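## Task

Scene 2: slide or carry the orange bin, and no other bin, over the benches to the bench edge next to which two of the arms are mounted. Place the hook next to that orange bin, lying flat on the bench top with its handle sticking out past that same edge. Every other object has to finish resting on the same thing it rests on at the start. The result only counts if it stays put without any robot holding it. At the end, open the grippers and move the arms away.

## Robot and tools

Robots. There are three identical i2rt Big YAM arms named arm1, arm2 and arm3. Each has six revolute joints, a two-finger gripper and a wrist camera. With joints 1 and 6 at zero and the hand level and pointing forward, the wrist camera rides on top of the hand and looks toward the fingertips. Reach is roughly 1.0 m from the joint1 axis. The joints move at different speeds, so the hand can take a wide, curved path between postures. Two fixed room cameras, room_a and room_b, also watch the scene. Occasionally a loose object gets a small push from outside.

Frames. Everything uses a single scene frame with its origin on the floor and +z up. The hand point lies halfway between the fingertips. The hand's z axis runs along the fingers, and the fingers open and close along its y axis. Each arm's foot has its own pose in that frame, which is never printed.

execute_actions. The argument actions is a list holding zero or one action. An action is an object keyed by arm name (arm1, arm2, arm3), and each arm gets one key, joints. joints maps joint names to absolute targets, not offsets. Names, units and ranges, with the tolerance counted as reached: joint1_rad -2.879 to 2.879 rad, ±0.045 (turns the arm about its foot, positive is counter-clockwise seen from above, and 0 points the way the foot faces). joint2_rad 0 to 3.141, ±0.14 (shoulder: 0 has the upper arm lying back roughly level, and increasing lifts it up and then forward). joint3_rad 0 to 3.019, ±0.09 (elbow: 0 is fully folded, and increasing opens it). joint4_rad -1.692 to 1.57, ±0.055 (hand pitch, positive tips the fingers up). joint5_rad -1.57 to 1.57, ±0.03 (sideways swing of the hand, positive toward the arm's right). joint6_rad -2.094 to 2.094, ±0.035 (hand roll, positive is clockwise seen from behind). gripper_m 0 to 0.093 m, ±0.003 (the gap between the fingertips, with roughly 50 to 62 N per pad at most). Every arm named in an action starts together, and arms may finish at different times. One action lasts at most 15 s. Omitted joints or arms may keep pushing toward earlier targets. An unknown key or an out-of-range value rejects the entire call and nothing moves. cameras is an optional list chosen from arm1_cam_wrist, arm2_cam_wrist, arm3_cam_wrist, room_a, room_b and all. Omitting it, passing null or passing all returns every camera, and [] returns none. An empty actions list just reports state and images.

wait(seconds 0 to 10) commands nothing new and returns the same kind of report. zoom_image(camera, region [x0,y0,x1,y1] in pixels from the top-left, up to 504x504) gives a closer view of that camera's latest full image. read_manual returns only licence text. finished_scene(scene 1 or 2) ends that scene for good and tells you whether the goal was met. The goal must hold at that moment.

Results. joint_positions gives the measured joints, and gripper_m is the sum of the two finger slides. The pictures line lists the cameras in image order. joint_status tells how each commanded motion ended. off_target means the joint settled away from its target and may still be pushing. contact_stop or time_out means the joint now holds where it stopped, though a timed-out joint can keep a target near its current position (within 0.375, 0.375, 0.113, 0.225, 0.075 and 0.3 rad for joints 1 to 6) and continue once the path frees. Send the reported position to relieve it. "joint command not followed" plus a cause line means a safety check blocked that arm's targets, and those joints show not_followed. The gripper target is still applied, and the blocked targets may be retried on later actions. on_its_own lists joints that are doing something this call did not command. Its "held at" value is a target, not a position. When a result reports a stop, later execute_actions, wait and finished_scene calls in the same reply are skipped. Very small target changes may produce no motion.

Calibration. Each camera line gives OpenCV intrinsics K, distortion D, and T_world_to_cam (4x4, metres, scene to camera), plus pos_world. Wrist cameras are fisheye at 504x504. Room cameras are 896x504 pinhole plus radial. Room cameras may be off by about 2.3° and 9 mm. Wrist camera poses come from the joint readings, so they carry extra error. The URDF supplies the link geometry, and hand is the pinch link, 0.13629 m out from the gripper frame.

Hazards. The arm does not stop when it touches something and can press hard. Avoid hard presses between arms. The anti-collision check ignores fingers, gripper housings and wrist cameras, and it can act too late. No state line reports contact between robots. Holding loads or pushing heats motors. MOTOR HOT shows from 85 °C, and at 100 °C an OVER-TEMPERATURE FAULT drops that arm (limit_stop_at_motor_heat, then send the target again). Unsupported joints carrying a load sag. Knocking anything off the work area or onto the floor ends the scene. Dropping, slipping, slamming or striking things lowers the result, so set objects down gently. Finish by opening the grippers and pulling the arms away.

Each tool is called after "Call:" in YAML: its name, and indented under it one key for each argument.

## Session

Call:
execute_actions:
  actions: []

Scene clock: 0.00 s.
arm1.joint_positions: joint1_rad=-0.359 joint2_rad=+0.605 joint3_rad=+1.314 joint4_rad=-1.261 joint5_rad=+0.094 joint6_rad=+0.124 gripper_m=+0.094
arm1.joint_status: not commanded
arm1.hand: x=-0.5692 y=-0.5592 z=+1.2478 quat_wxyz=(-0.400, +0.458, -0.742, -0.283) (m; scene frame)
arm2.joint_positions: joint1_rad=-0.084 joint2_rad=+0.461 joint3_rad=+1.574 joint4_rad=-1.595 joint5_rad=-0.289 joint6_rad=-0.178 gripper_m=+0.095
arm2.joint_status: not commanded
arm2.hand: x=+0.2660 y=-0.6959 z=+1.3679 quat_wxyz=(-0.332, +0.677, -0.513, -0.410) (m; scene frame)
arm3.joint_positions: joint1_rad=-0.099 joint2_rad=+0.385 joint3_rad=+1.580 joint4_rad=-1.381 joint5_rad=-0.268 joint6_rad=-0.412 gripper_m=+0.094
arm3.joint_status: not commanded
arm3.hand: x=+0.3711 y=+1.5100 z=+1.3663 quat_wxyz=(-0.371, -0.430, -0.632, +0.527) (m; scene frame)
pictures: arm1_cam_wrist, arm2_cam_wrist, arm3_cam_wrist, room_a, room_b
camera_calibration (this result's frames):
arm1_cam_wrist: T_world_to_cam=[[0.902286, -0.42758, -0.0552694, 0.344744], [-0.415644, -0.828629, -0.374985, -0.227662], [0.114538, 0.361317, -0.925382, 1.54638], [0, 0, 0, 1]] pos_world=[-0.582804, -0.599974, 1.36468]
arm2_cam_wrist: T_world_to_cam=[[0.967216, 0.253905, 0.00515365, -0.0835187], [0.227245, -0.856245, -0.463901, -0.02113], [-0.113374, 0.449864, -0.885872, 1.67511], [0, 0, 0, 1]] pos_world=[0.275496, -0.750457, 1.47456]
arm3_cam_wrist: T_world_to_cam=[[-0.934423, -0.0546357, 0.351949, -0.0560295], [-0.287562, 0.698773, -0.655, -0.0475391], [-0.210146, -0.713254, -0.668661, 2.19262], [0, 0, 0, 1]] pos_world=[0.394744, 1.59405, 1.4547]
Images, in order (width x height): arm1_cam_wrist 504x504, arm2_cam_wrist 504x504, arm3_cam_wrist 504x504, room_a 896x504, room_b 896x504.

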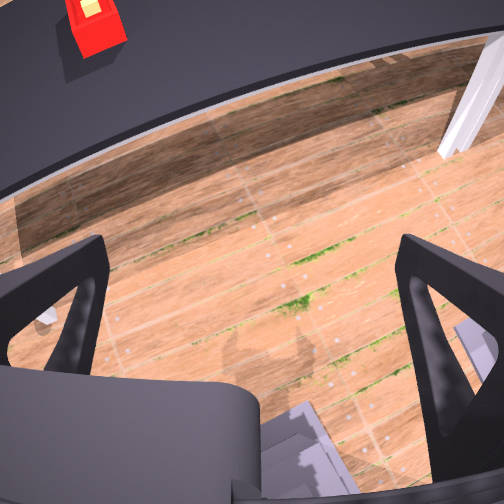

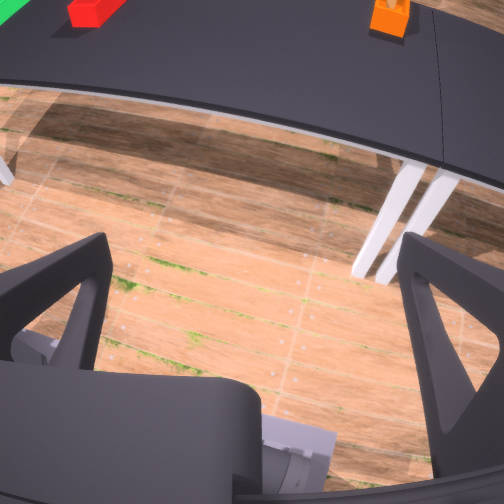

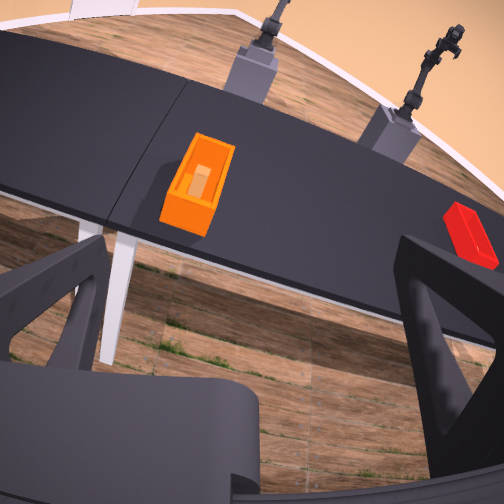

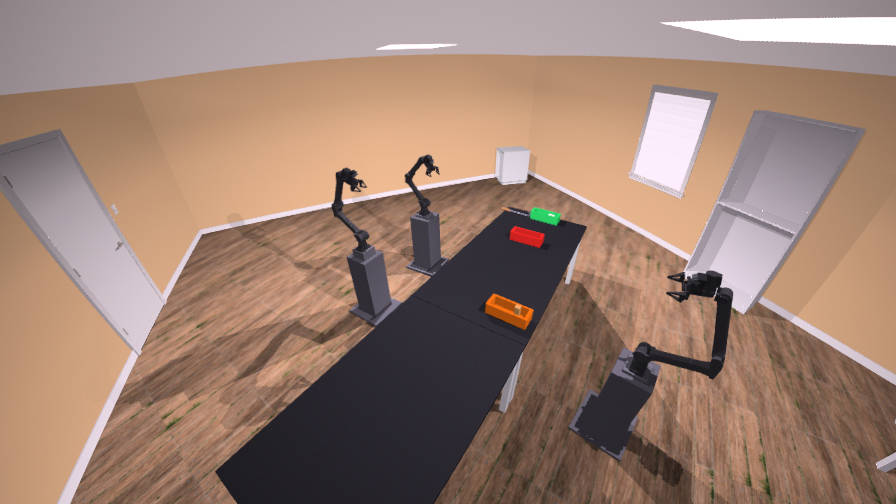

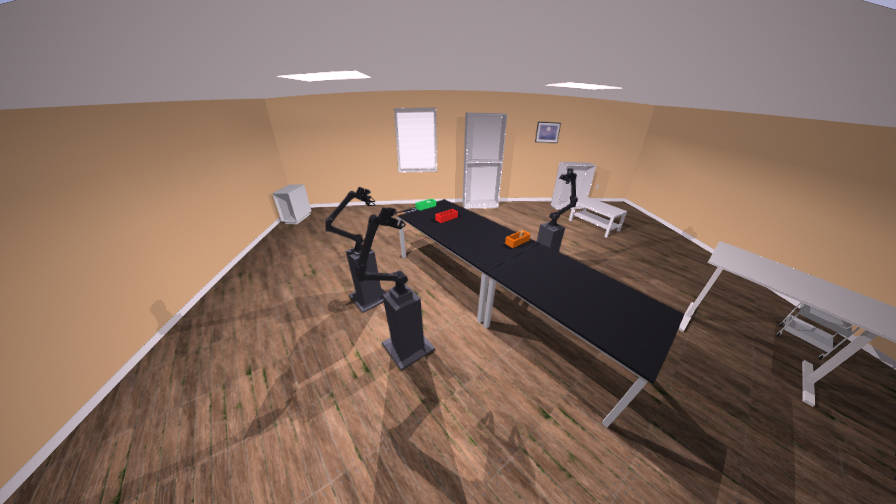

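Nearly the same layout.

Call:
execute_actions:
  actions:
    - {"arm1":{"joints":{"joint1_rad":0.45,"joint2_rad":1.3,"joint3_rad":1.5,"joint4_rad":-0.6,"joint5_rad":0,"joint6_rad":0}},"arm3":{"joints":{"joint1_rad":0.197,"joint2_rad":1.5,"joint3_rad":0.79,"joint4_rad":0.866,"joint5_rad":0,"joint6_rad":0,"gripper_m":0.07}},"arm2":{"joints":{"joint1_rad":0.2,"joint2_rad":1.2,"joint3_rad":0.9,"joint4_rad":0.3,"joint5_rad":0.7,"joint6_rad":0}}}
  cameras: ["arm1_cam_wrist","arm3_cam_wrist"]

Scene clock: 8.43 s.
arm1.joint_positions: joint1_rad=+0.456 joint2_rad=+1.303 joint3_rad=+1.490 joint4_rad=-0.623 joint5_rad=+0.000 joint6_rad=+0.014 gripper_m=+0.094
arm1.joint_status: all done
arm1.hand: x=-0.9491 y=-0.2856 z=+1.2055 quat_wxyz=(-0.266, +0.729, -0.425, -0.467) (m; scene frame)
arm2.joint_positions: joint1_rad=+0.194 joint2_rad=+1.205 joint3_rad=+0.885 joint4_rad=+0.284 joint5_rad=+0.697 joint6_rad=-0.014 gripper_m=+0.095
arm2.joint_status: all done
arm2.hand: x=+0.3143 y=-0.2627 z=+1.1581 quat_wxyz=(-0.607, +0.377, -0.609, -0.345) (m; scene frame)
arm3.joint_positions: joint1_rad=+0.192 joint2_rad=+1.483 joint3_rad=+0.759 joint4_rad=+0.843 joint5_rad=-0.005 joint6_rad=-0.015 gripper_m=+0.070
arm3.joint_status: all done
arm3.hand: x=+0.3666 y=+1.0016 z=+1.0141 quat_wxyz=(-0.537, -0.454, -0.479, +0.525) (m; scene frame)
pictures: arm1_cam_wrist, arm3_cam_wrist
camera_calibration (this result's frames):
arm1_cam_wrist: T_world_to_cam=[[0.871656, 0.489955, -0.0126758, 0.983817], [0.425548, -0.769397, -0.47638, 0.762882], [-0.243157, 0.409845, -0.879148, 1.07047], [0, 0, 0, 1]] pos_world=[-0.9219, -0.333794, 1.317]
arm3_cam_wrist: T_world_to_cam=[[-0.999769, -0.016946, 0.0132397, 0.365721], [-0.0196895, 0.473751, -0.880439, 0.431449], [0.00864755, -0.880496, -0.473975, 1.48341], [0, 0, 0, 1]] pos_world=[0.361304, 1.10794, 1.07812]
Images, in order (width x height): arm1_cam_wrist 504x504, arm3_cam_wrist 504x504.

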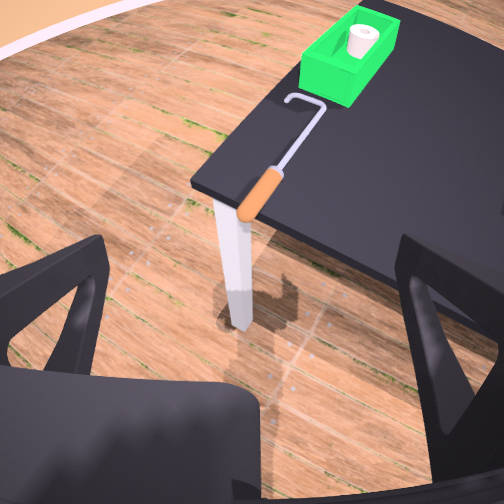

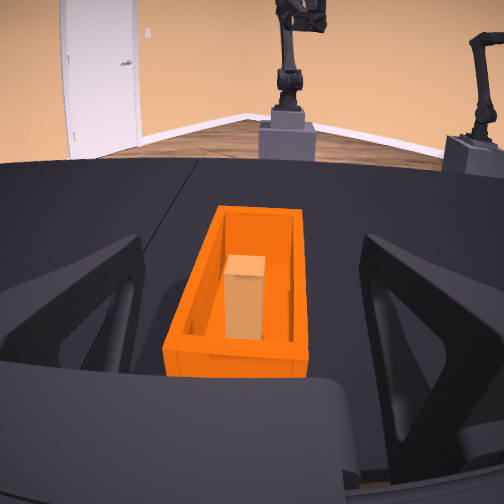

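Call:
execute_actions:
  actions:
    - {"arm1":{"joints":{"joint1_rad":0.655,"joint2_rad":2.47,"joint3_rad":1.71,"joint4_rad":0.79,"joint5_rad":0.755}},"arm3":{"joints":{"joint1_rad":0.21,"joint2_rad":1.84}}}
  cameras: ["arm1_cam_wrist","arm3_cam_wrist"]

Scene clock: 24.90 s.
arm1.joint_positions: joint1_rad=+0.664 joint2_rad=+2.475 joint3_rad=+1.699 joint4_rad=+0.767 joint5_rad=+0.753 joint6_rad=+0.012 gripper_m=+0.094
arm1.joint_status: all done
arm1.hand: x=-1.1248 y=-0.0941 z=+0.7653 quat_wxyz=(-0.503, +0.496, -0.507, -0.494) (m; scene frame)
arm2.joint_positions: joint1_rad=+0.194 joint2_rad=+1.205 joint3_rad=+0.885 joint4_rad=+0.284 joint5_rad=+0.697 joint6_rad=-0.014 gripper_m=+0.095
arm2.joint_status: not commanded
arm2.hand: x=+0.3143 y=-0.2627 z=+1.1581 quat_wxyz=(-0.607, +0.377, -0.609, -0.345) (m; scene frame)
arm3.joint_positions: joint1_rad=+0.203 joint2_rad=+1.851 joint3_rad=+0.762 joint4_rad=+0.852 joint5_rad=-0.004 joint6_rad=-0.015 gripper_m=+0.070
arm3.joint_status: all done
arm3.hand: x=+0.3741 y=+0.9787 z=+0.8039 quat_wxyz=(-0.448, -0.536, -0.571, +0.432) (m; scene frame)
pictures: arm1_cam_wrist, arm3_cam_wrist
camera_calibration (this result's frames):
arm1_cam_wrist: T_world_to_cam=[[0.999636, -0.0256734, -0.00827844, 1.1296], [-0.0220299, -0.599877, -0.799789, 0.535297], [0.0155673, 0.79968, -0.600224, 0.676516], [0, 0, 0, 1]] pos_world=[-1.12793, -0.190883, 0.843537]
arm3_cam_wrist: T_world_to_cam=[[-0.999274, -0.0333846, 0.0183591, 0.387391], [-0.0371934, 0.750297, -0.660054, -0.183869], [0.0082608, -0.660257, -0.750994, 1.37082], [0, 0, 0, 1]] pos_world=[0.368947, 1.05598, 0.901004]
Images, in order (width x height): arm1_cam_wrist 504x504, arm3_cam_wrist 504x504.

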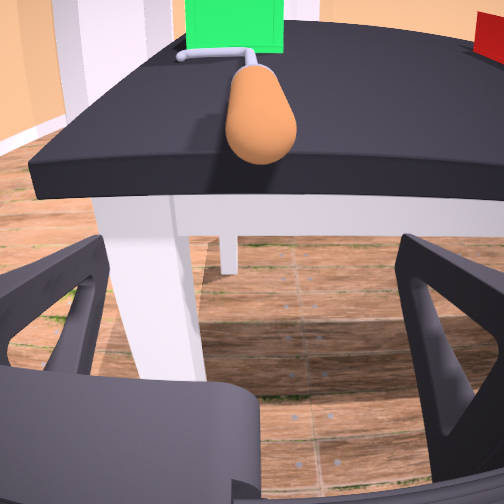

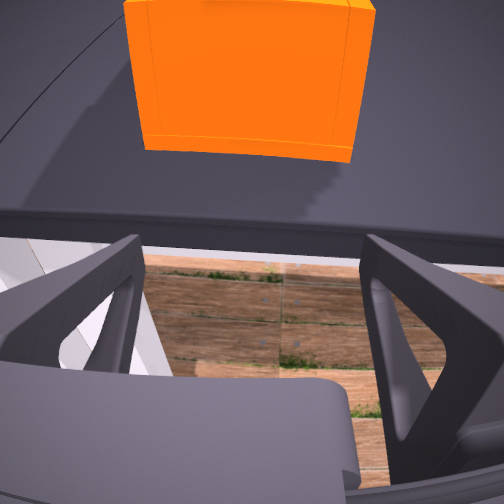

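Call:
execute_actions:
  actions:
    - {"arm1":{"joints":{"joint1_rad":0.56,"joint2_rad":2.595,"joint3_rad":2.095,"joint4_rad":0.44,"joint5_rad":0.65}},"arm3":{"joints":{"joint1_rad":0.19,"joint2_rad":2.135,"joint3_rad":1.33,"joint4_rad":0.64}}}
  cameras: ["arm1_cam_wrist","arm3_cam_wrist"]

Scene clock: 32.77 s.
arm1.joint_positions: joint1_rad=+0.569 joint2_rad=+2.573 joint3_rad=+2.050 joint4_rad=+0.452 joint5_rad=+0.652 joint6_rad=+0.009 gripper_m=+0.094
arm1.joint_status: all done
arm1.hand: x=-1.1184 y=+0.0077 z=+0.7955 quat_wxyz=(-0.498, +0.520, -0.508, -0.473) (m; scene frame)
arm2.joint_positions: joint1_rad=+0.194 joint2_rad=+1.205 joint3_rad=+0.885 joint4_rad=+0.284 joint5_rad=+0.697 joint6_rad=-0.014 gripper_m=+0.095
arm2.joint_status: not commanded
arm2.hand: x=+0.3143 y=-0.2627 z=+1.1581 quat_wxyz=(-0.607, +0.377, -0.609, -0.345) (m; scene frame)
arm3.joint_positions: joint1_rad=+0.198 joint2_rad=+2.122 joint3_rad=+1.293 joint4_rad=+0.652 joint5_rad=-0.001 joint6_rad=-0.010 gripper_m=+0.070
arm3.joint_status: all done
arm3.hand: x=+0.3769 y=+0.8082 z=+0.8192 quat_wxyz=(-0.464, -0.527, -0.553, +0.449) (m; scene frame)
pictures: arm1_cam_wrist, arm3_cam_wrist
camera_calibration (this result's frames):
arm1_cam_wrist: T_world_to_cam=[[0.999344, -0.0183433, 0.0312282, 1.09425], [0.0122956, -0.639203, -0.76894, 0.634797], [0.034066, 0.768819, -0.638558, 0.664563], [0, 0, 0, 1]] pos_world=[-1.12398, -0.0850918, 0.878311]
arm3_cam_wrist: T_world_to_cam=[[-0.999667, -0.0225484, 0.0125323, 0.380383], [-0.0248316, 0.70941, -0.704359, 0.0189028], [0.00699163, -0.704435, -0.709734, 1.27211], [0, 0, 0, 1]] pos_world=[0.371831, 0.891289, 0.911409]
Images, in order (width x height): arm1_cam_wrist 504x504, arm3_cam_wrist 504x504.

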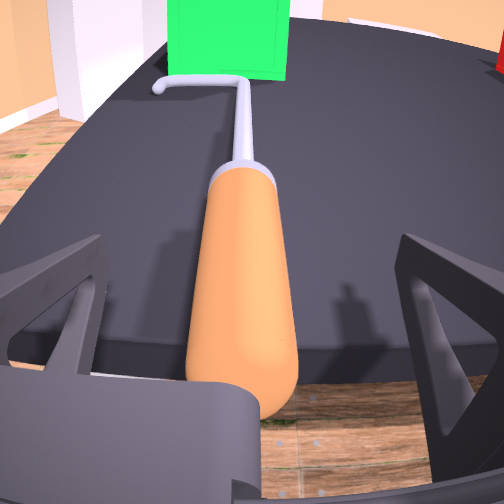

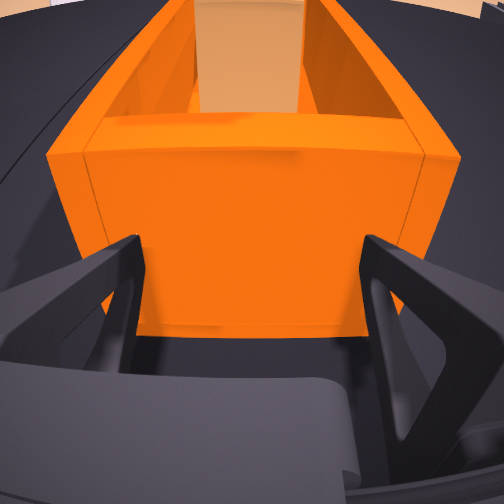

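Lower ~1.5 cm via q4, then close.

Call:
execute_actions:
  actions:
    - {"arm1":{"joints":{"joint4_rad":0.365}},"arm3":{"joints":{"joint2_rad":2.38,"joint3_rad":1.815,"joint4_rad":0.39}}}
  cameras: []

Call:
execute_actions:
  actions:
    - {"arm1":{"joints":{"gripper_m":0}},"arm3":{"joints":{"joint2_rad":2.68,"joint3_rad":2.45,"joint4_rad":0.06}}}
  cameras: ["arm1_cam_wrist","arm3_cam_wrist"]

Scene clock: 40.97 s.
arm1.joint_positions: joint1_rad=+0.569 joint2_rad=+2.573 joint3_rad=+2.050 joint4_rad=+0.384 joint5_rad=+0.652 joint6_rad=+0.009 gripper_m=+0.094
arm1.joint_status: all done
arm1.hand: x=-1.1174 y=+0.0065 z=+0.7812 quat_wxyz=(-0.494, +0.543, -0.510, -0.448) (m; scene frame)
arm2.joint_positions: joint1_rad=+0.194 joint2_rad=+1.205 joint3_rad=+0.885 joint4_rad=+0.284 joint5_rad=+0.697 joint6_rad=-0.014 gripper_m=+0.095
arm2.joint_status: not commanded
arm2.hand: x=+0.3143 y=-0.2627 z=+1.1581 quat_wxyz=(-0.607, +0.377, -0.609, -0.345) (m; scene frame)
arm3.joint_positions: joint1_rad=+0.197 joint2_rad=+2.365 joint3_rad=+1.769 joint4_rad=+0.401 joint5_rad=-0.002 joint6_rad=-0.005 gripper_m=+0.070
arm3.joint_status: all done
arm3.hand: x=+0.3810 y=+0.6895 z=+0.8128 quat_wxyz=(-0.460, -0.532, -0.556, +0.443) (m; scene frame)
pictures: none
No camera images: the call's "cameras" was empty. Leave "cameras" out to get every camera's image.

Scene clock: 42.33 s.
arm1.joint_positions: joint1_rad=+0.569 joint2_rad=+2.573 joint3_rad=+2.050 joint4_rad=+0.384 joint5_rad=+0.649 joint6_rad=+0.009 gripper_m=+0.028
arm1.joint_status: gripper_m off_target (ended at +0.028, target +0.000)
arm1.hand: x=-1.1178 y=+0.0065 z=+0.7812 quat_wxyz=(-0.493, +0.543, -0.510, -0.449) (m; scene frame)
arm2.joint_positions: joint1_rad=+0.194 joint2_rad=+1.205 joint3_rad=+0.885 joint4_rad=+0.284 joint5_rad=+0.697 joint6_rad=-0.014 gripper_m=+0.095
arm2.joint_status: not commanded
arm2.hand: x=+0.3143 y=-0.2627 z=+1.1581 quat_wxyz=(-0.607, +0.377, -0.609, -0.345) (m; scene frame)
arm3.joint_positions: joint1_rad=+0.197 joint2_rad=+2.666 joint3_rad=+2.400 joint4_rad=+0.070 joint5_rad=-0.002 joint6_rad=-0.005 gripper_m=+0.070
arm3.joint_status: all done
arm3.hand: x=+0.3849 y=+0.5873 z=+0.8236 quat_wxyz=(-0.460, -0.532, -0.556, +0.443) (m; scene frame)
pictures: arm1_cam_wrist, arm3_cam_wrist
camera_calibration (this result's frames):
arm1_cam_wrist: T_world_to_cam=[[0.997271, -0.0133898, 0.0726003, 1.05945], [0.0441194, -0.680382, -0.731529, 0.629605], [0.059191, 0.732735, -0.677935, 0.715407], [0, 0, 0, 1]] pos_world=[-1.12668, -0.0816463, 0.868657]
arm3_cam_wrist: T_world_to_cam=[[-0.99973, -0.0218871, 0.00782316, 0.386851], [-0.0212303, 0.722865, -0.690663, 0.158342], [0.00946152, -0.690642, -0.723135, 1.12158], [0, 0, 0, 1]] pos_world=[0.379497, 0.668621, 0.917391]
Images, in order (width x height): arm1_cam_wrist 504x504, arm3_cam_wrist 504x504.

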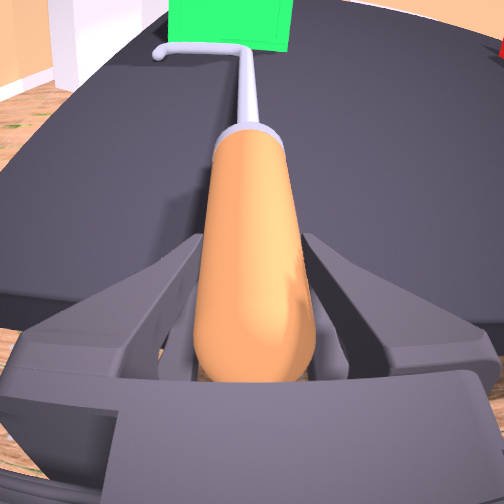

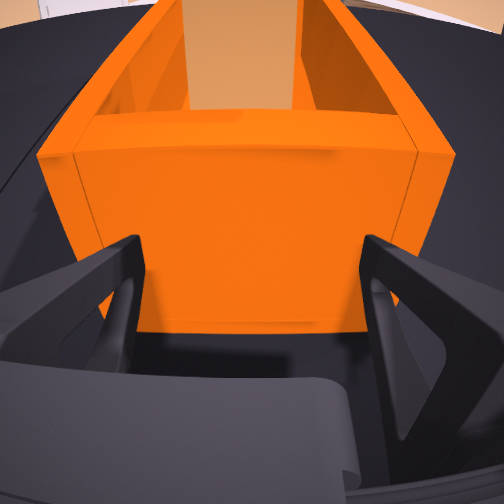

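Call:
execute_actions:
  actions:
    - {"arm1":{"joints":{"joint2_rad":2.1,"joint6_rad":1.57}},"arm3":{"joints":{"joint2_rad":2.2,"joint3_rad":2.3}}}
  cameras: ["arm1_cam_wrist"]

Call:
execute_actions:
  actions:
    - {"arm1":{"joints":{"joint1_rad":-0.785,"joint3_rad":1.85,"joint4_rad":0.66,"joint5_rad":-0.705}},"arm3":{"joints":{"joint2_rad":1.6,"joint3_rad":1.75,"joint4_rad":-0.4}}}
  cameras: ["arm1_cam_wrist"]

Call:
execute_actions:
  actions:
    - {"arm1":{"joints":{"joint2_rad":2.45,"joint6_rad":0}}}
  cameras: ["arm1_cam_wrist","room_b"]

Scene clock: 55.30 s.
arm1.joint_positions: joint1_rad=+0.563 joint2_rad=+2.121 joint3_rad=+2.066 joint4_rad=+0.345 joint5_rad=+0.650 joint6_rad=+1.499 gripper_m=+0.028
arm1.joint_status: joint6_rad time_out (moved +1.490 of +1.561); the others done
arm1.on_its_own: joint6_rad reads +1.499 and still pushes toward +1.570 since a time_out
arm1.hand: x=-1.0809 y=-0.0355 z=+1.1805 quat_wxyz=(+0.026, -0.043, -0.620, -0.783) (m; scene frame)
arm2.joint_positions: joint1_rad=+0.194 joint2_rad=+1.205 joint3_rad=+0.885 joint4_rad=+0.284 joint5_rad=+0.697 joint6_rad=-0.014 gripper_m=+0.095
arm2.joint_status: not commanded
arm2.hand: x=+0.3143 y=-0.2627 z=+1.1581 quat_wxyz=(-0.607, +0.377, -0.609, -0.345) (m; scene frame)
arm3.joint_positions: joint1_rad=+0.197 joint2_rad=+2.196 joint3_rad=+2.282 joint4_rad=+0.059 joint5_rad=-0.002 joint6_rad=-0.005 gripper_m=+0.070
arm3.joint_status: all done
arm3.hand: x=+0.3814 y=+0.6678 z=+1.1943 quat_wxyz=(-0.547, -0.449, -0.469, +0.528) (m; scene frame)
pictures: arm1_cam_wrist
camera_calibration (this result's frames):
arm1_cam_wrist: T_world_to_cam=[[-0.100472, 0.222974, -0.969633, 1.04521], [-0.820154, -0.570278, -0.0461562, -0.847811], [-0.563252, 0.790611, 0.24017, -0.73985], [0, 0, 0, 1]] pos_world=[-1.00704, -0.13161, 1.15203]
Images, in order (width x height): arm1_cam_wrist 504x504.

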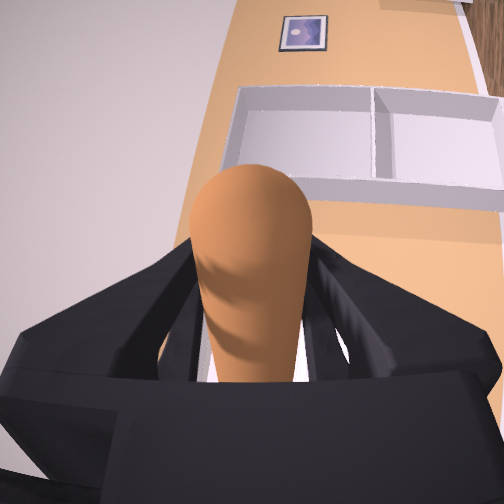

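not run: a stop came earlier in this reply.

not run: a stop came earlier in this reply.

Call:
execute_actions:
  actions:
    - {"arm1":{"joints":{"joint2_rad":2.0,"joint6_rad":0}},"arm3":{"joints":{"joint1_rad":-0.1,"joint2_rad":1.6,"joint3_rad":1.75,"joint4_rad":-0.2}}}
  cameras: ["arm1_cam_wrist","room_b"]

Call:
zoom_image:
  camera: "room_b"
  region: [320, 130, 520, 270]

Scene clock: 70.23 s.
arm1.joint_positions: joint1_rad=+0.563 joint2_rad=+2.037 joint3_rad=+2.066 joint4_rad=+0.345 joint5_rad=+0.652 joint6_rad=-0.001 gripper_m=+0.029
arm1.joint_status: all done
arm1.hand: x=-1.0628 y=-0.0599 z=+1.2497 quat_wxyz=(-0.516, +0.358, -0.476, -0.616) (m; scene frame)
arm2.joint_positions: joint1_rad=+0.194 joint2_rad=+1.205 joint3_rad=+0.885 joint4_rad=+0.284 joint5_rad=+0.697 joint6_rad=-0.014 gripper_m=+0.095
arm2.joint_status: not commanded
arm2.hand: x=+0.3143 y=-0.2627 z=+1.1581 quat_wxyz=(-0.607, +0.377, -0.609, -0.345) (m; scene frame)
arm3.joint_positions: joint1_rad=-0.096 joint2_rad=+1.591 joint3_rad=+1.737 joint4_rad=-0.191 joint5_rad=+0.002 joint6_rad=-0.005 gripper_m=+0.070
arm3.joint_status: all done
arm3.hand: x=+0.1637 y=+0.8930 z=+1.2778 quat_wxyz=(-0.424, -0.569, -0.440, +0.550) (m; scene frame)
pictures: arm1_cam_wrist, room_b
camera_calibration (this result's frames):
arm1_cam_wrist: T_world_to_cam=[[0.974278, 0.0100023, -0.225126, 1.31869], [-0.20909, -0.332459, -0.919648, 0.911551], [-0.0840439, 0.943065, -0.321816, 0.493715], [0, 0, 0, 1]] pos_world=[-1.05268, -0.175742, 1.29406]
Images, in order (width x height): arm1_cam_wrist 504x504, room_b 896x504.

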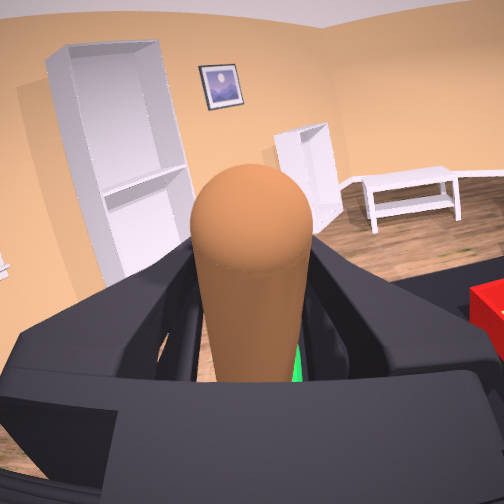

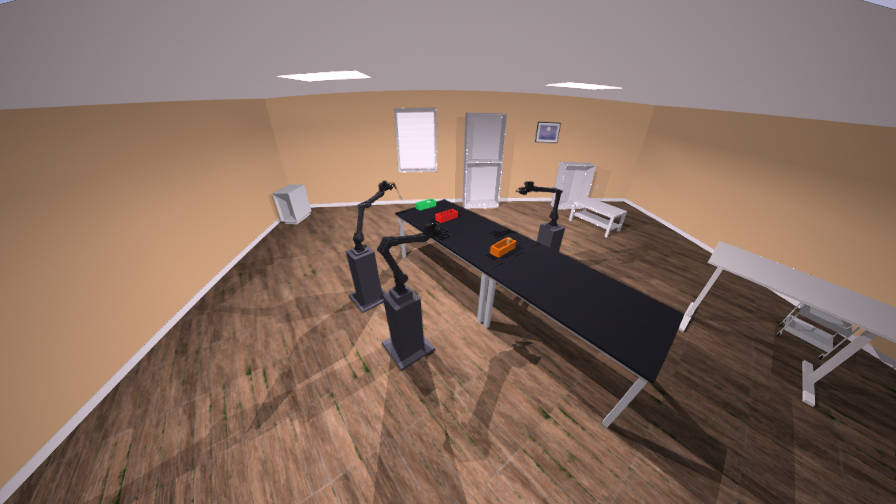

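Region (320, 130, 520, 270) of room_b's 896x504 image, scaled by 2.520, with more detail than that image has; it fills the top 353 rows of this view, and the rest is white.

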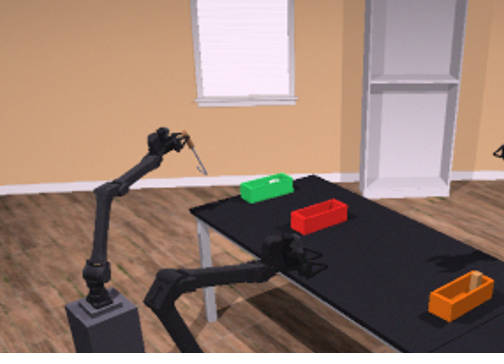

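Call:
execute_actions:
  actions:
    - {"arm1":{"joints":{"joint1_rad":-0.745,"joint3_rad":2.0,"joint4_rad":0.95,"joint5_rad":-0.67}}}
  cameras: []

Call:
execute_actions:
  actions:
    - {"arm1":{"joints":{"joint2_rad":2.36}}}
  cameras: ["arm1_cam_wrist","arm3_cam_wrist","room_b"]

Call:
zoom_image:
  camera: "room_b"
  region: [340, 150, 540, 290]

Scene clock: 88.43 s.
arm1.joint_positions: joint1_rad=-0.745 joint2_rad=+2.040 joint3_rad=+1.982 joint4_rad=+0.906 joint5_rad=-0.675 joint6_rad=+0.014 gripper_m=+0.029
arm1.joint_status: all done
arm1.hand: x=-0.2565 y=-0.1215 z=+1.2982 quat_wxyz=(-0.742, +0.423, -0.168, -0.492) (m; scene frame)
arm2.joint_positions: joint1_rad=+0.194 joint2_rad=+1.205 joint3_rad=+0.885 joint4_rad=+0.284 joint5_rad=+0.697 joint6_rad=-0.014 gripper_m=+0.095
arm2.joint_status: not commanded
arm2.hand: x=+0.3143 y=-0.2627 z=+1.1581 quat_wxyz=(-0.607, +0.377, -0.609, -0.345) (m; scene frame)
arm3.joint_positions: joint1_rad=-0.096 joint2_rad=+1.591 joint3_rad=+1.737 joint4_rad=-0.191 joint5_rad=+0.002 joint6_rad=-0.005 gripper_m=+0.070
arm3.joint_status: not commanded
arm3.hand: x=+0.1637 y=+0.8930 z=+1.2778 quat_wxyz=(-0.424, -0.569, -0.440, +0.550) (m; scene frame)
pictures: none
No camera images: the call's "cameras" was empty. Leave "cameras" out to get every camera's image.

Scene clock: 89.53 s.
arm1.joint_positions: joint1_rad=-0.746 joint2_rad=+2.359 joint3_rad=+1.987 joint4_rad=+0.965 joint5_rad=-0.667 joint6_rad=+0.002 gripper_m=+0.029
arm1.joint_status: all done
arm1.hand: x=-0.1945 y=-0.0489 z=+1.0541 quat_wxyz=(-0.686, +0.453, -0.274, -0.499) (m; scene frame)
arm2.joint_positions: joint1_rad=+0.194 joint2_rad=+1.205 joint3_rad=+0.885 joint4_rad=+0.284 joint5_rad=+0.697 joint6_rad=-0.014 gripper_m=+0.095
arm2.joint_status: not commanded
arm2.hand: x=+0.3143 y=-0.2627 z=+1.1581 quat_wxyz=(-0.607, +0.377, -0.609, -0.345) (m; scene frame)
arm3.joint_positions: joint1_rad=-0.096 joint2_rad=+1.591 joint3_rad=+1.737 joint4_rad=-0.191 joint5_rad=+0.002 joint6_rad=-0.005 gripper_m=+0.070
arm3.joint_status: not commanded
arm3.hand: x=+0.1637 y=+0.8930 z=+1.2778 quat_wxyz=(-0.424, -0.569, -0.440, +0.550) (m; scene frame)
pictures: arm1_cam_wrist, arm3_cam_wrist, room_b
camera_calibration (this result's frames):
arm1_cam_wrist: T_world_to_cam=[[0.935926, -0.0938826, 0.339454, -0.179074], [0.319239, -0.180959, -0.930237, 1.03827], [0.14876, 0.978999, -0.139393, 0.348191], [0, 0, 0, 1]] pos_world=[-0.215654, -0.169807, 1.07516]
arm3_cam_wrist: T_world_to_cam=[[-0.962235, 0.272208, 0.00252776, -0.093198], [0.164499, 0.58884, -0.791332, 0.464324], [-0.216895, -0.761032, -0.611381, 1.62033], [0, 0, 0, 1]] pos_world=[0.185382, 0.985078, 1.35831]
Images, in order (width x height): arm1_cam_wrist 504x504, arm3_cam_wrist 504x504, room_b 896x504.

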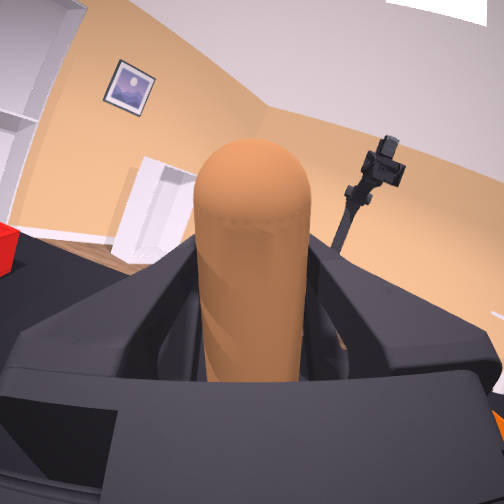

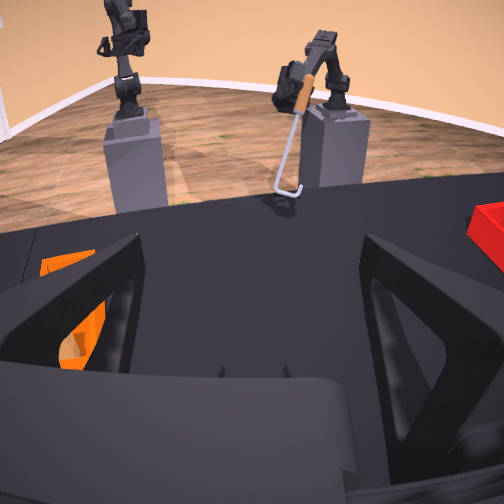

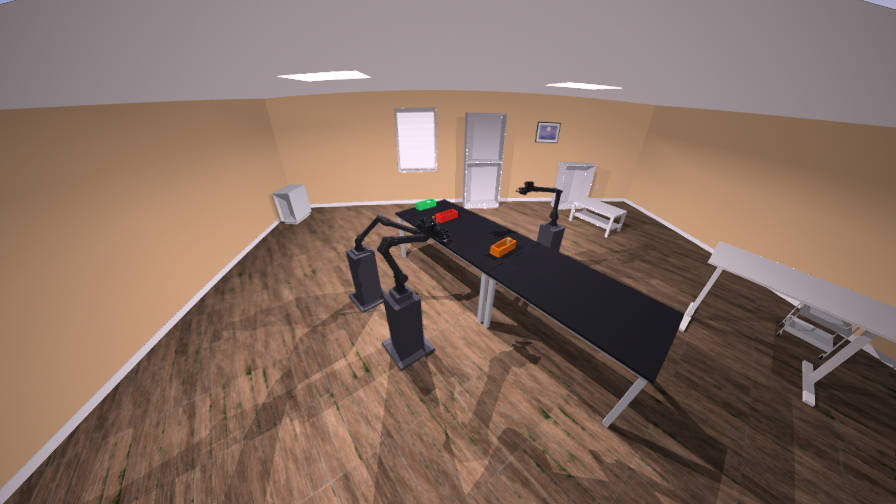

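Region (340, 150, 540, 290) of room_b's 896x504 image, scaled by 2.520, with more detail than that image has; it fills the top 353 rows of this view, and the rest is white.

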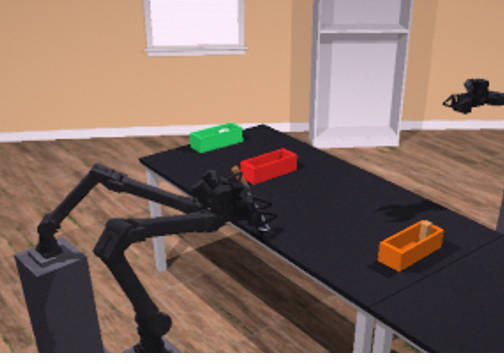

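Call:
execute_actions:
  actions:
    - {"arm1":{"joints":{"joint1_rad":-0.45,"joint2_rad":2.36,"joint3_rad":2.23,"joint4_rad":0.9,"joint5_rad":0}}}
  cameras: []

Call:
execute_actions:
  actions:
    - {"arm1":{"joints":{"joint2_rad":2.47}}}
  cameras: ["arm3_cam_wrist","room_a"]

Call:
zoom_image:
  camera: "room_a"
  region: [380, 170, 580, 310]

Scene clock: 104.10 s.
arm1.joint_positions: joint1_rad=-0.455 joint2_rad=+2.378 joint3_rad=+2.162 joint4_rad=+0.892 joint5_rad=+0.001 joint6_rad=+0.004 gripper_m=+0.029
arm1.joint_status: all done
arm1.hand: x=-0.3138 y=+0.0487 z=+1.1420 quat_wxyz=(-0.747, +0.241, -0.358, -0.505) (m; scene frame)
arm2.joint_positions: joint1_rad=+0.194 joint2_rad=+1.205 joint3_rad=+0.885 joint4_rad=+0.284 joint5_rad=+0.697 joint6_rad=-0.014 gripper_m=+0.095
arm2.joint_status: not commanded
arm2.hand: x=+0.3143 y=-0.2627 z=+1.1581 quat_wxyz=(-0.607, +0.377, -0.609, -0.345) (m; scene frame)
arm3.joint_positions: joint1_rad=-0.096 joint2_rad=+1.591 joint3_rad=+1.737 joint4_rad=-0.191 joint5_rad=+0.002 joint6_rad=-0.005 gripper_m=+0.070
arm3.joint_status: not commanded
arm3.hand: x=+0.1637 y=+0.8930 z=+1.2778 quat_wxyz=(-0.424, -0.569, -0.440, +0.550) (m; scene frame)
pictures: none
No camera images: the call's "cameras" was empty. Leave "cameras" out to get every camera's image.

Scene clock: 105.17 s.
arm1.joint_positions: joint1_rad=-0.455 joint2_rad=+2.486 joint3_rad=+2.164 joint4_rad=+0.896 joint5_rad=+0.002 joint6_rad=+0.006 gripper_m=+0.029
arm1.joint_status: all done
arm1.hand: x=-0.3038 y=+0.0719 z=+1.0463 quat_wxyz=(-0.728, +0.266, -0.397, -0.492) (m; scene frame)
arm2.joint_positions: joint1_rad=+0.194 joint2_rad=+1.205 joint3_rad=+0.885 joint4_rad=+0.284 joint5_rad=+0.697 joint6_rad=-0.014 gripper_m=+0.095
arm2.joint_status: not commanded
arm2.hand: x=+0.3143 y=-0.2627 z=+1.1581 quat_wxyz=(-0.607, +0.377, -0.609, -0.345) (m; scene frame)
arm3.joint_positions: joint1_rad=-0.096 joint2_rad=+1.591 joint3_rad=+1.737 joint4_rad=-0.191 joint5_rad=+0.002 joint6_rad=-0.005 gripper_m=+0.070
arm3.joint_status: not commanded
arm3.hand: x=+0.1637 y=+0.8930 z=+1.2778 quat_wxyz=(-0.424, -0.569, -0.440, +0.550) (m; scene frame)
pictures: arm3_cam_wrist, room_a
camera_calibration (this result's frames):
arm3_cam_wrist: T_world_to_cam=[[-0.962235, 0.272208, 0.00252776, -0.093198], [0.164499, 0.58884, -0.791332, 0.464324], [-0.216895, -0.761032, -0.611381, 1.62033], [0, 0, 0, 1]] pos_world=[0.185382, 0.985078, 1.35831]
Images, in order (width x height): arm3_cam_wrist 504x504, room_a 896x504.

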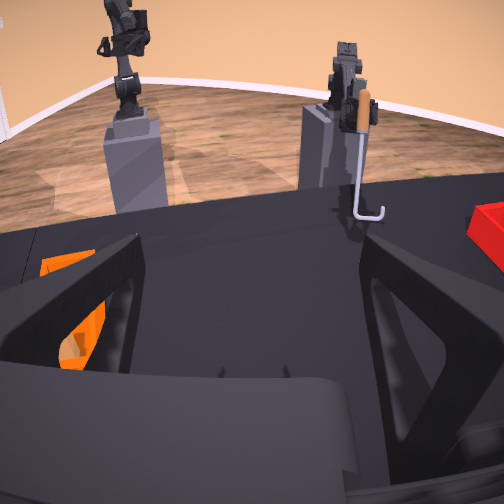

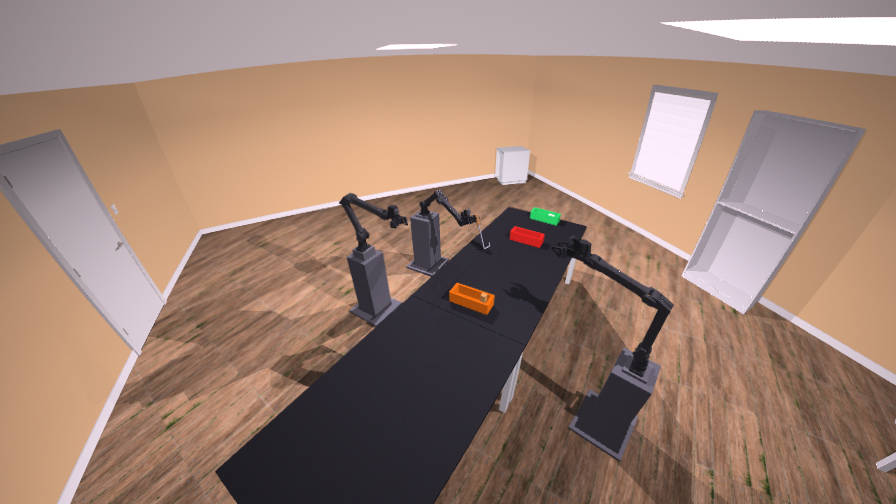

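Region (380, 170, 580, 310) of room_a's 896x504 image, scaled by 2.520, with more detail than that image has; it fills the top 353 rows of this view, and the rest is white.

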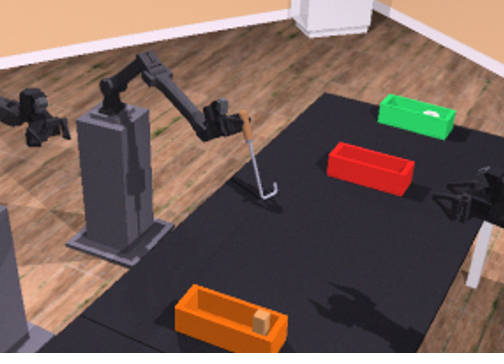

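Call:
execute_actions:
  actions:
    - {"arm1":{"joints":{"joint2_rad":2.33,"joint3_rad":1.81,"joint4_rad":1.13}}}
  cameras: ["room_a"]

Call:
zoom_image:
  camera: "room_a"
  region: [380, 170, 580, 310]

Scene clock: 112.53 s.
arm1.joint_positions: joint1_rad=-0.455 joint2_rad=+2.345 joint3_rad=+1.831 joint4_rad=+1.120 joint5_rad=+0.004 joint6_rad=+0.007 gripper_m=+0.029
arm1.joint_status: all done
arm1.hand: x=-0.3270 y=+0.0140 z=+1.0320 quat_wxyz=(-0.734, +0.257, -0.386, -0.496) (m; scene frame)
arm2.joint_positions: joint1_rad=+0.194 joint2_rad=+1.205 joint3_rad=+0.885 joint4_rad=+0.284 joint5_rad=+0.697 joint6_rad=-0.014 gripper_m=+0.095
arm2.joint_status: not commanded
arm2.hand: x=+0.3143 y=-0.2627 z=+1.1581 quat_wxyz=(-0.607, +0.377, -0.609, -0.345) (m; scene frame)
arm3.joint_positions: joint1_rad=-0.096 joint2_rad=+1.591 joint3_rad=+1.737 joint4_rad=-0.191 joint5_rad=+0.002 joint6_rad=-0.005 gripper_m=+0.070
arm3.joint_status: not commanded
arm3.hand: x=+0.1637 y=+0.8930 z=+1.2778 quat_wxyz=(-0.424, -0.569, -0.440, +0.550) (m; scene frame)
pictures: room_a
Images, in order (width x height): room_a 896x504.

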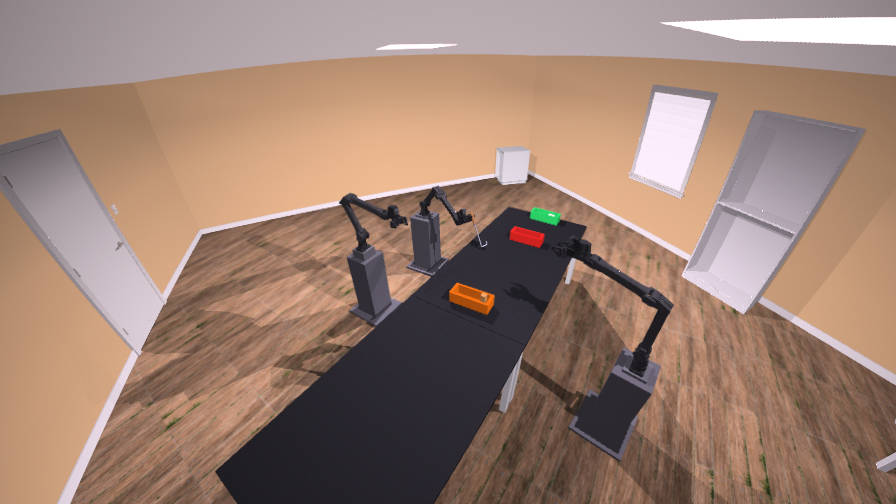

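Region (380, 170, 580, 310) of room_a's 896x504 image, scaled by 2.520, with more detail than that image has; it fills the top 353 rows of this view, and the rest is white.

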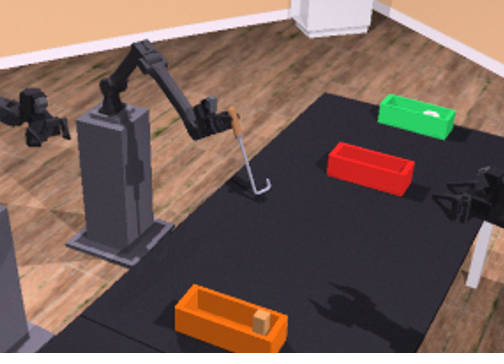

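Call:
execute_actions:
  actions:
    - {"arm1":{"joints":{"joint3_rad":1.55,"joint4_rad":1.4}}}
  cameras: ["room_a"]

Call:
zoom_image:
  camera: "room_a"
  region: [380, 170, 580, 310]

Scene clock: 119.63 s.
arm1.joint_positions: joint1_rad=-0.455 joint2_rad=+2.316 joint3_rad=+1.565 joint4_rad=+1.394 joint5_rad=+0.004 joint6_rad=+0.007 gripper_m=+0.029
arm1.joint_status: all done
arm1.hand: x=-0.3513 y=-0.0466 z=+0.9762 quat_wxyz=(-0.741, +0.248, -0.372, -0.501) (m; scene frame)
arm2.joint_positions: joint1_rad=+0.194 joint2_rad=+1.205 joint3_rad=+0.885 joint4_rad=+0.284 joint5_rad=+0.697 joint6_rad=-0.014 gripper_m=+0.095
arm2.joint_status: not commanded
arm2.hand: x=+0.3143 y=-0.2627 z=+1.1581 quat_wxyz=(-0.607, +0.377, -0.609, -0.345) (m; scene frame)
arm3.joint_positions: joint1_rad=-0.096 joint2_rad=+1.591 joint3_rad=+1.737 joint4_rad=-0.191 joint5_rad=+0.002 joint6_rad=-0.005 gripper_m=+0.070
arm3.joint_status: not commanded
arm3.hand: x=+0.1637 y=+0.8930 z=+1.2778 quat_wxyz=(-0.424, -0.569, -0.440, +0.550) (m; scene frame)
pictures: room_a
Images, in order (width x height): room_a 896x504.

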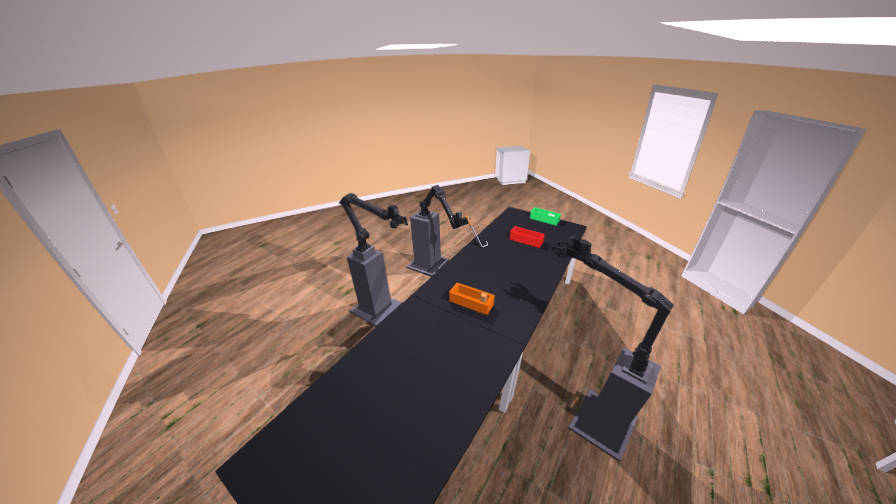

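Region (380, 170, 580, 310) of room_a's 896x504 image, scaled by 2.520, with more detail than that image has; it fills the top 353 rows of this view, and the rest is white.

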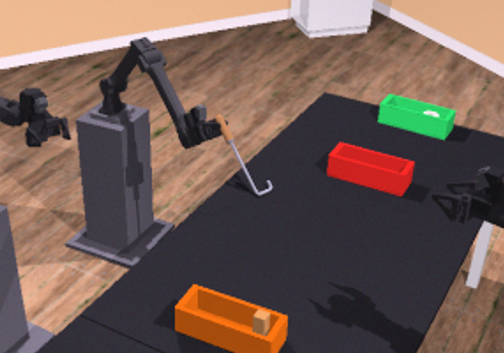

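Lean ~40°. Continue by lowering q3.

Call:
execute_actions:
  actions:
    - {"arm1":{"joints":{"joint3_rad":1.33}}}
  cameras: []

Call:
execute_actions:
  actions:
    - {"arm1":{"joints":{"joint3_rad":1.42,"joint4_rad":0.95}}}
  cameras: ["arm1_cam_wrist","arm3_cam_wrist"]

Scene clock: 125.73 s.
arm1.joint_positions: joint1_rad=-0.455 joint2_rad=+2.307 joint3_rad=+1.339 joint4_rad=+1.404 joint5_rad=+0.003 joint6_rad=+0.009 gripper_m=+0.029
arm1.joint_status: all done
arm1.hand: x=-0.3657 y=-0.0825 z=+0.8807 quat_wxyz=(-0.699, +0.298, -0.447, -0.473) (m; scene frame)
arm2.joint_positions: joint1_rad=+0.194 joint2_rad=+1.205 joint3_rad=+0.885 joint4_rad=+0.284 joint5_rad=+0.697 joint6_rad=-0.014 gripper_m=+0.095
arm2.joint_status: not commanded
arm2.hand: x=+0.3143 y=-0.2627 z=+1.1581 quat_wxyz=(-0.607, +0.377, -0.609, -0.345) (m; scene frame)
arm3.joint_positions: joint1_rad=-0.096 joint2_rad=+1.591 joint3_rad=+1.737 joint4_rad=-0.191 joint5_rad=+0.002 joint6_rad=-0.005 gripper_m=+0.070
arm3.joint_status: not commanded
arm3.hand: x=+0.1637 y=+0.8930 z=+1.2778 quat_wxyz=(-0.424, -0.569, -0.440, +0.550) (m; scene frame)
pictures: none
No camera images: the call's "cameras" was empty. Leave "cameras" out to get every camera's image.

Scene clock: 126.90 s.
arm1.joint_positions: joint1_rad=-0.455 joint2_rad=+2.307 joint3_rad=+1.389 joint4_rad=+0.970 joint5_rad=+0.002 joint6_rad=+0.009 gripper_m=+0.029
arm1.joint_status: all done
arm1.hand: x=-0.3513 y=-0.0472 z=+0.8007 quat_wxyz=(-0.601, +0.382, -0.572, -0.406) (m; scene frame)
arm2.joint_positions: joint1_rad=+0.194 joint2_rad=+1.205 joint3_rad=+0.885 joint4_rad=+0.284 joint5_rad=+0.697 joint6_rad=-0.014 gripper_m=+0.095
arm2.joint_status: not commanded
arm2.hand: x=+0.3143 y=-0.2627 z=+1.1581 quat_wxyz=(-0.607, +0.377, -0.609, -0.345) (m; scene frame)
arm3.joint_positions: joint1_rad=-0.096 joint2_rad=+1.591 joint3_rad=+1.737 joint4_rad=-0.191 joint5_rad=+0.002 joint6_rad=-0.005 gripper_m=+0.070
arm3.joint_status: not commanded
arm3.hand: x=+0.1637 y=+0.8930 z=+1.2778 quat_wxyz=(-0.424, -0.569, -0.440, +0.550) (m; scene frame)
pictures: arm1_cam_wrist, arm3_cam_wrist
camera_calibration (this result's frames):
arm1_cam_wrist: T_world_to_cam=[[0.923584, -0.383198, -0.012329, 0.317527], [-0.220966, -0.505742, -0.833906, 0.570653], [0.313316, 0.772906, -0.551769, 0.712702], [0, 0, 0, 1]] pos_world=[-0.390469, -0.140573, 0.873033]
arm3_cam_wrist: T_world_to_cam=[[-0.962235, 0.272208, 0.00252776, -0.093198], [0.164499, 0.58884, -0.791332, 0.464324], [-0.216895, -0.761032, -0.611381, 1.62033], [0, 0, 0, 1]] pos_world=[0.185382, 0.985078, 1.35831]
Images, in order (width x height): arm1_cam_wrist 504x504, arm3_cam_wrist 504x504.

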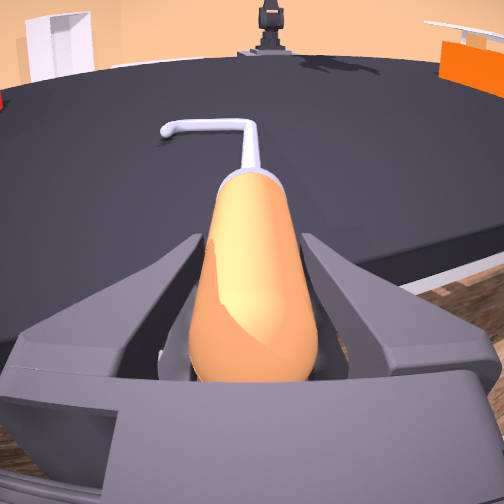

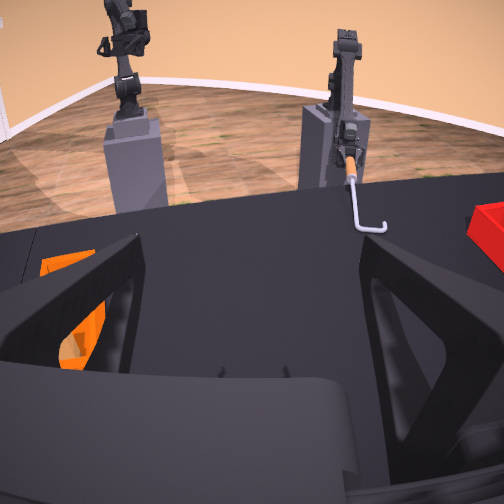

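Recovered. Slide to handover pose.

Call:
execute_actions:
  actions:
    - {"arm1":{"joints":{"joint1_rad":-0.785,"joint2_rad":2.49,"joint3_rad":1.87,"joint4_rad":0.69,"joint5_rad":-0.705}}}
  cameras: ["arm1_cam_wrist"]

Scene clock: 133.03 s.
arm1.joint_positions: joint1_rad=-0.774 joint2_rad=+2.472 joint3_rad=+1.805 joint4_rad=+0.693 joint5_rad=-0.706 joint6_rad=+0.008 gripper_m=+0.029
arm1.joint_status: all done
arm1.hand: x=-0.1786 y=-0.0600 z=+0.8079 quat_wxyz=(-0.507, +0.499, -0.492, -0.503) (m; scene frame)
arm2.joint_positions: joint1_rad=+0.194 joint2_rad=+1.205 joint3_rad=+0.885 joint4_rad=+0.284 joint5_rad=+0.697 joint6_rad=-0.014 gripper_m=+0.095
arm2.joint_status: not commanded
arm2.hand: x=+0.3143 y=-0.2627 z=+1.1581 quat_wxyz=(-0.607, +0.377, -0.609, -0.345) (m; scene frame)
arm3.joint_positions: joint1_rad=-0.096 joint2_rad=+1.591 joint3_rad=+1.737 joint4_rad=-0.191 joint5_rad=+0.002 joint6_rad=-0.005 gripper_m=+0.070
arm3.joint_status: not commanded
arm3.hand: x=+0.1637 y=+0.8930 z=+1.2778 quat_wxyz=(-0.424, -0.569, -0.440, +0.550) (m; scene frame)
pictures: arm1_cam_wrist
camera_calibration (this result's frames):
arm1_cam_wrist: T_world_to_cam=[[0.999979, -0.00408833, 0.00499473, 0.175645], [0.00170408, -0.579149, -0.81522, 0.628585], [0.00622558, 0.815211, -0.57913, 0.642257], [0, 0, 0, 1]] pos_world=[-0.18071, -0.158812, 0.883508]
Images, in order (width x height): arm1_cam_wrist 504x504.

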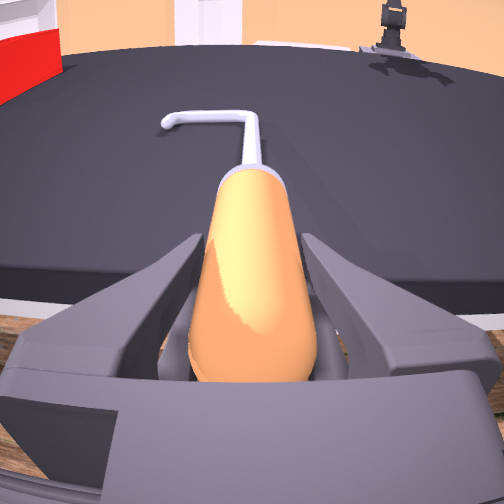

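Call:
execute_actions:
  actions:
    - {"arm1":{"joints":{"joint2_rad":2.535}}}
  cameras: ["arm1_cam_wrist"]

Scene clock: 135.87 s.
arm1.joint_positions: joint1_rad=-0.774 joint2_rad=+2.504 joint3_rad=+1.814 joint4_rad=+0.694 joint5_rad=-0.706 joint6_rad=+0.008 gripper_m=+0.029
arm1.joint_status: all done
arm1.hand: x=-0.1782 y=-0.0600 z=+0.7857 quat_wxyz=(-0.500, +0.499, -0.499, -0.502) (m; scene frame)
arm2.joint_positions: joint1_rad=+0.194 joint2_rad=+1.205 joint3_rad=+0.885 joint4_rad=+0.284 joint5_rad=+0.697 joint6_rad=-0.014 gripper_m=+0.095
arm2.joint_status: not commanded
arm2.hand: x=+0.3143 y=-0.2627 z=+1.1581 quat_wxyz=(-0.607, +0.377, -0.609, -0.345) (m; scene frame)
arm3.joint_positions: joint1_rad=-0.096 joint2_rad=+1.591 joint3_rad=+1.737 joint4_rad=-0.191 joint5_rad=+0.002 joint6_rad=-0.005 gripper_m=+0.070
arm3.joint_status: not commanded
arm3.hand: x=+0.1637 y=+0.8930 z=+1.2778 quat_wxyz=(-0.424, -0.569, -0.440, +0.550) (m; scene frame)
pictures: arm1_cam_wrist
camera_calibration (this result's frames):
arm1_cam_wrist: T_world_to_cam=[[0.999955, -0.00455634, -0.00838048, 0.18574], [-0.00945092, -0.592344, -0.80563, 0.600212], [-0.0012934, 0.805673, -0.59236, 0.637931], [0, 0, 0, 1]] pos_world=[-0.179234, -0.157586, 0.86299]
Images, in order (width x height): arm1_cam_wrist 504x504.

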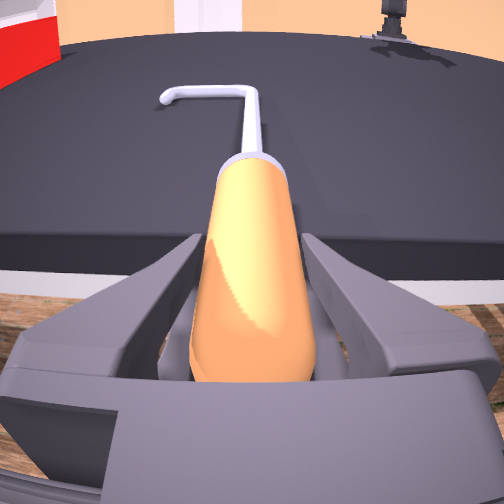

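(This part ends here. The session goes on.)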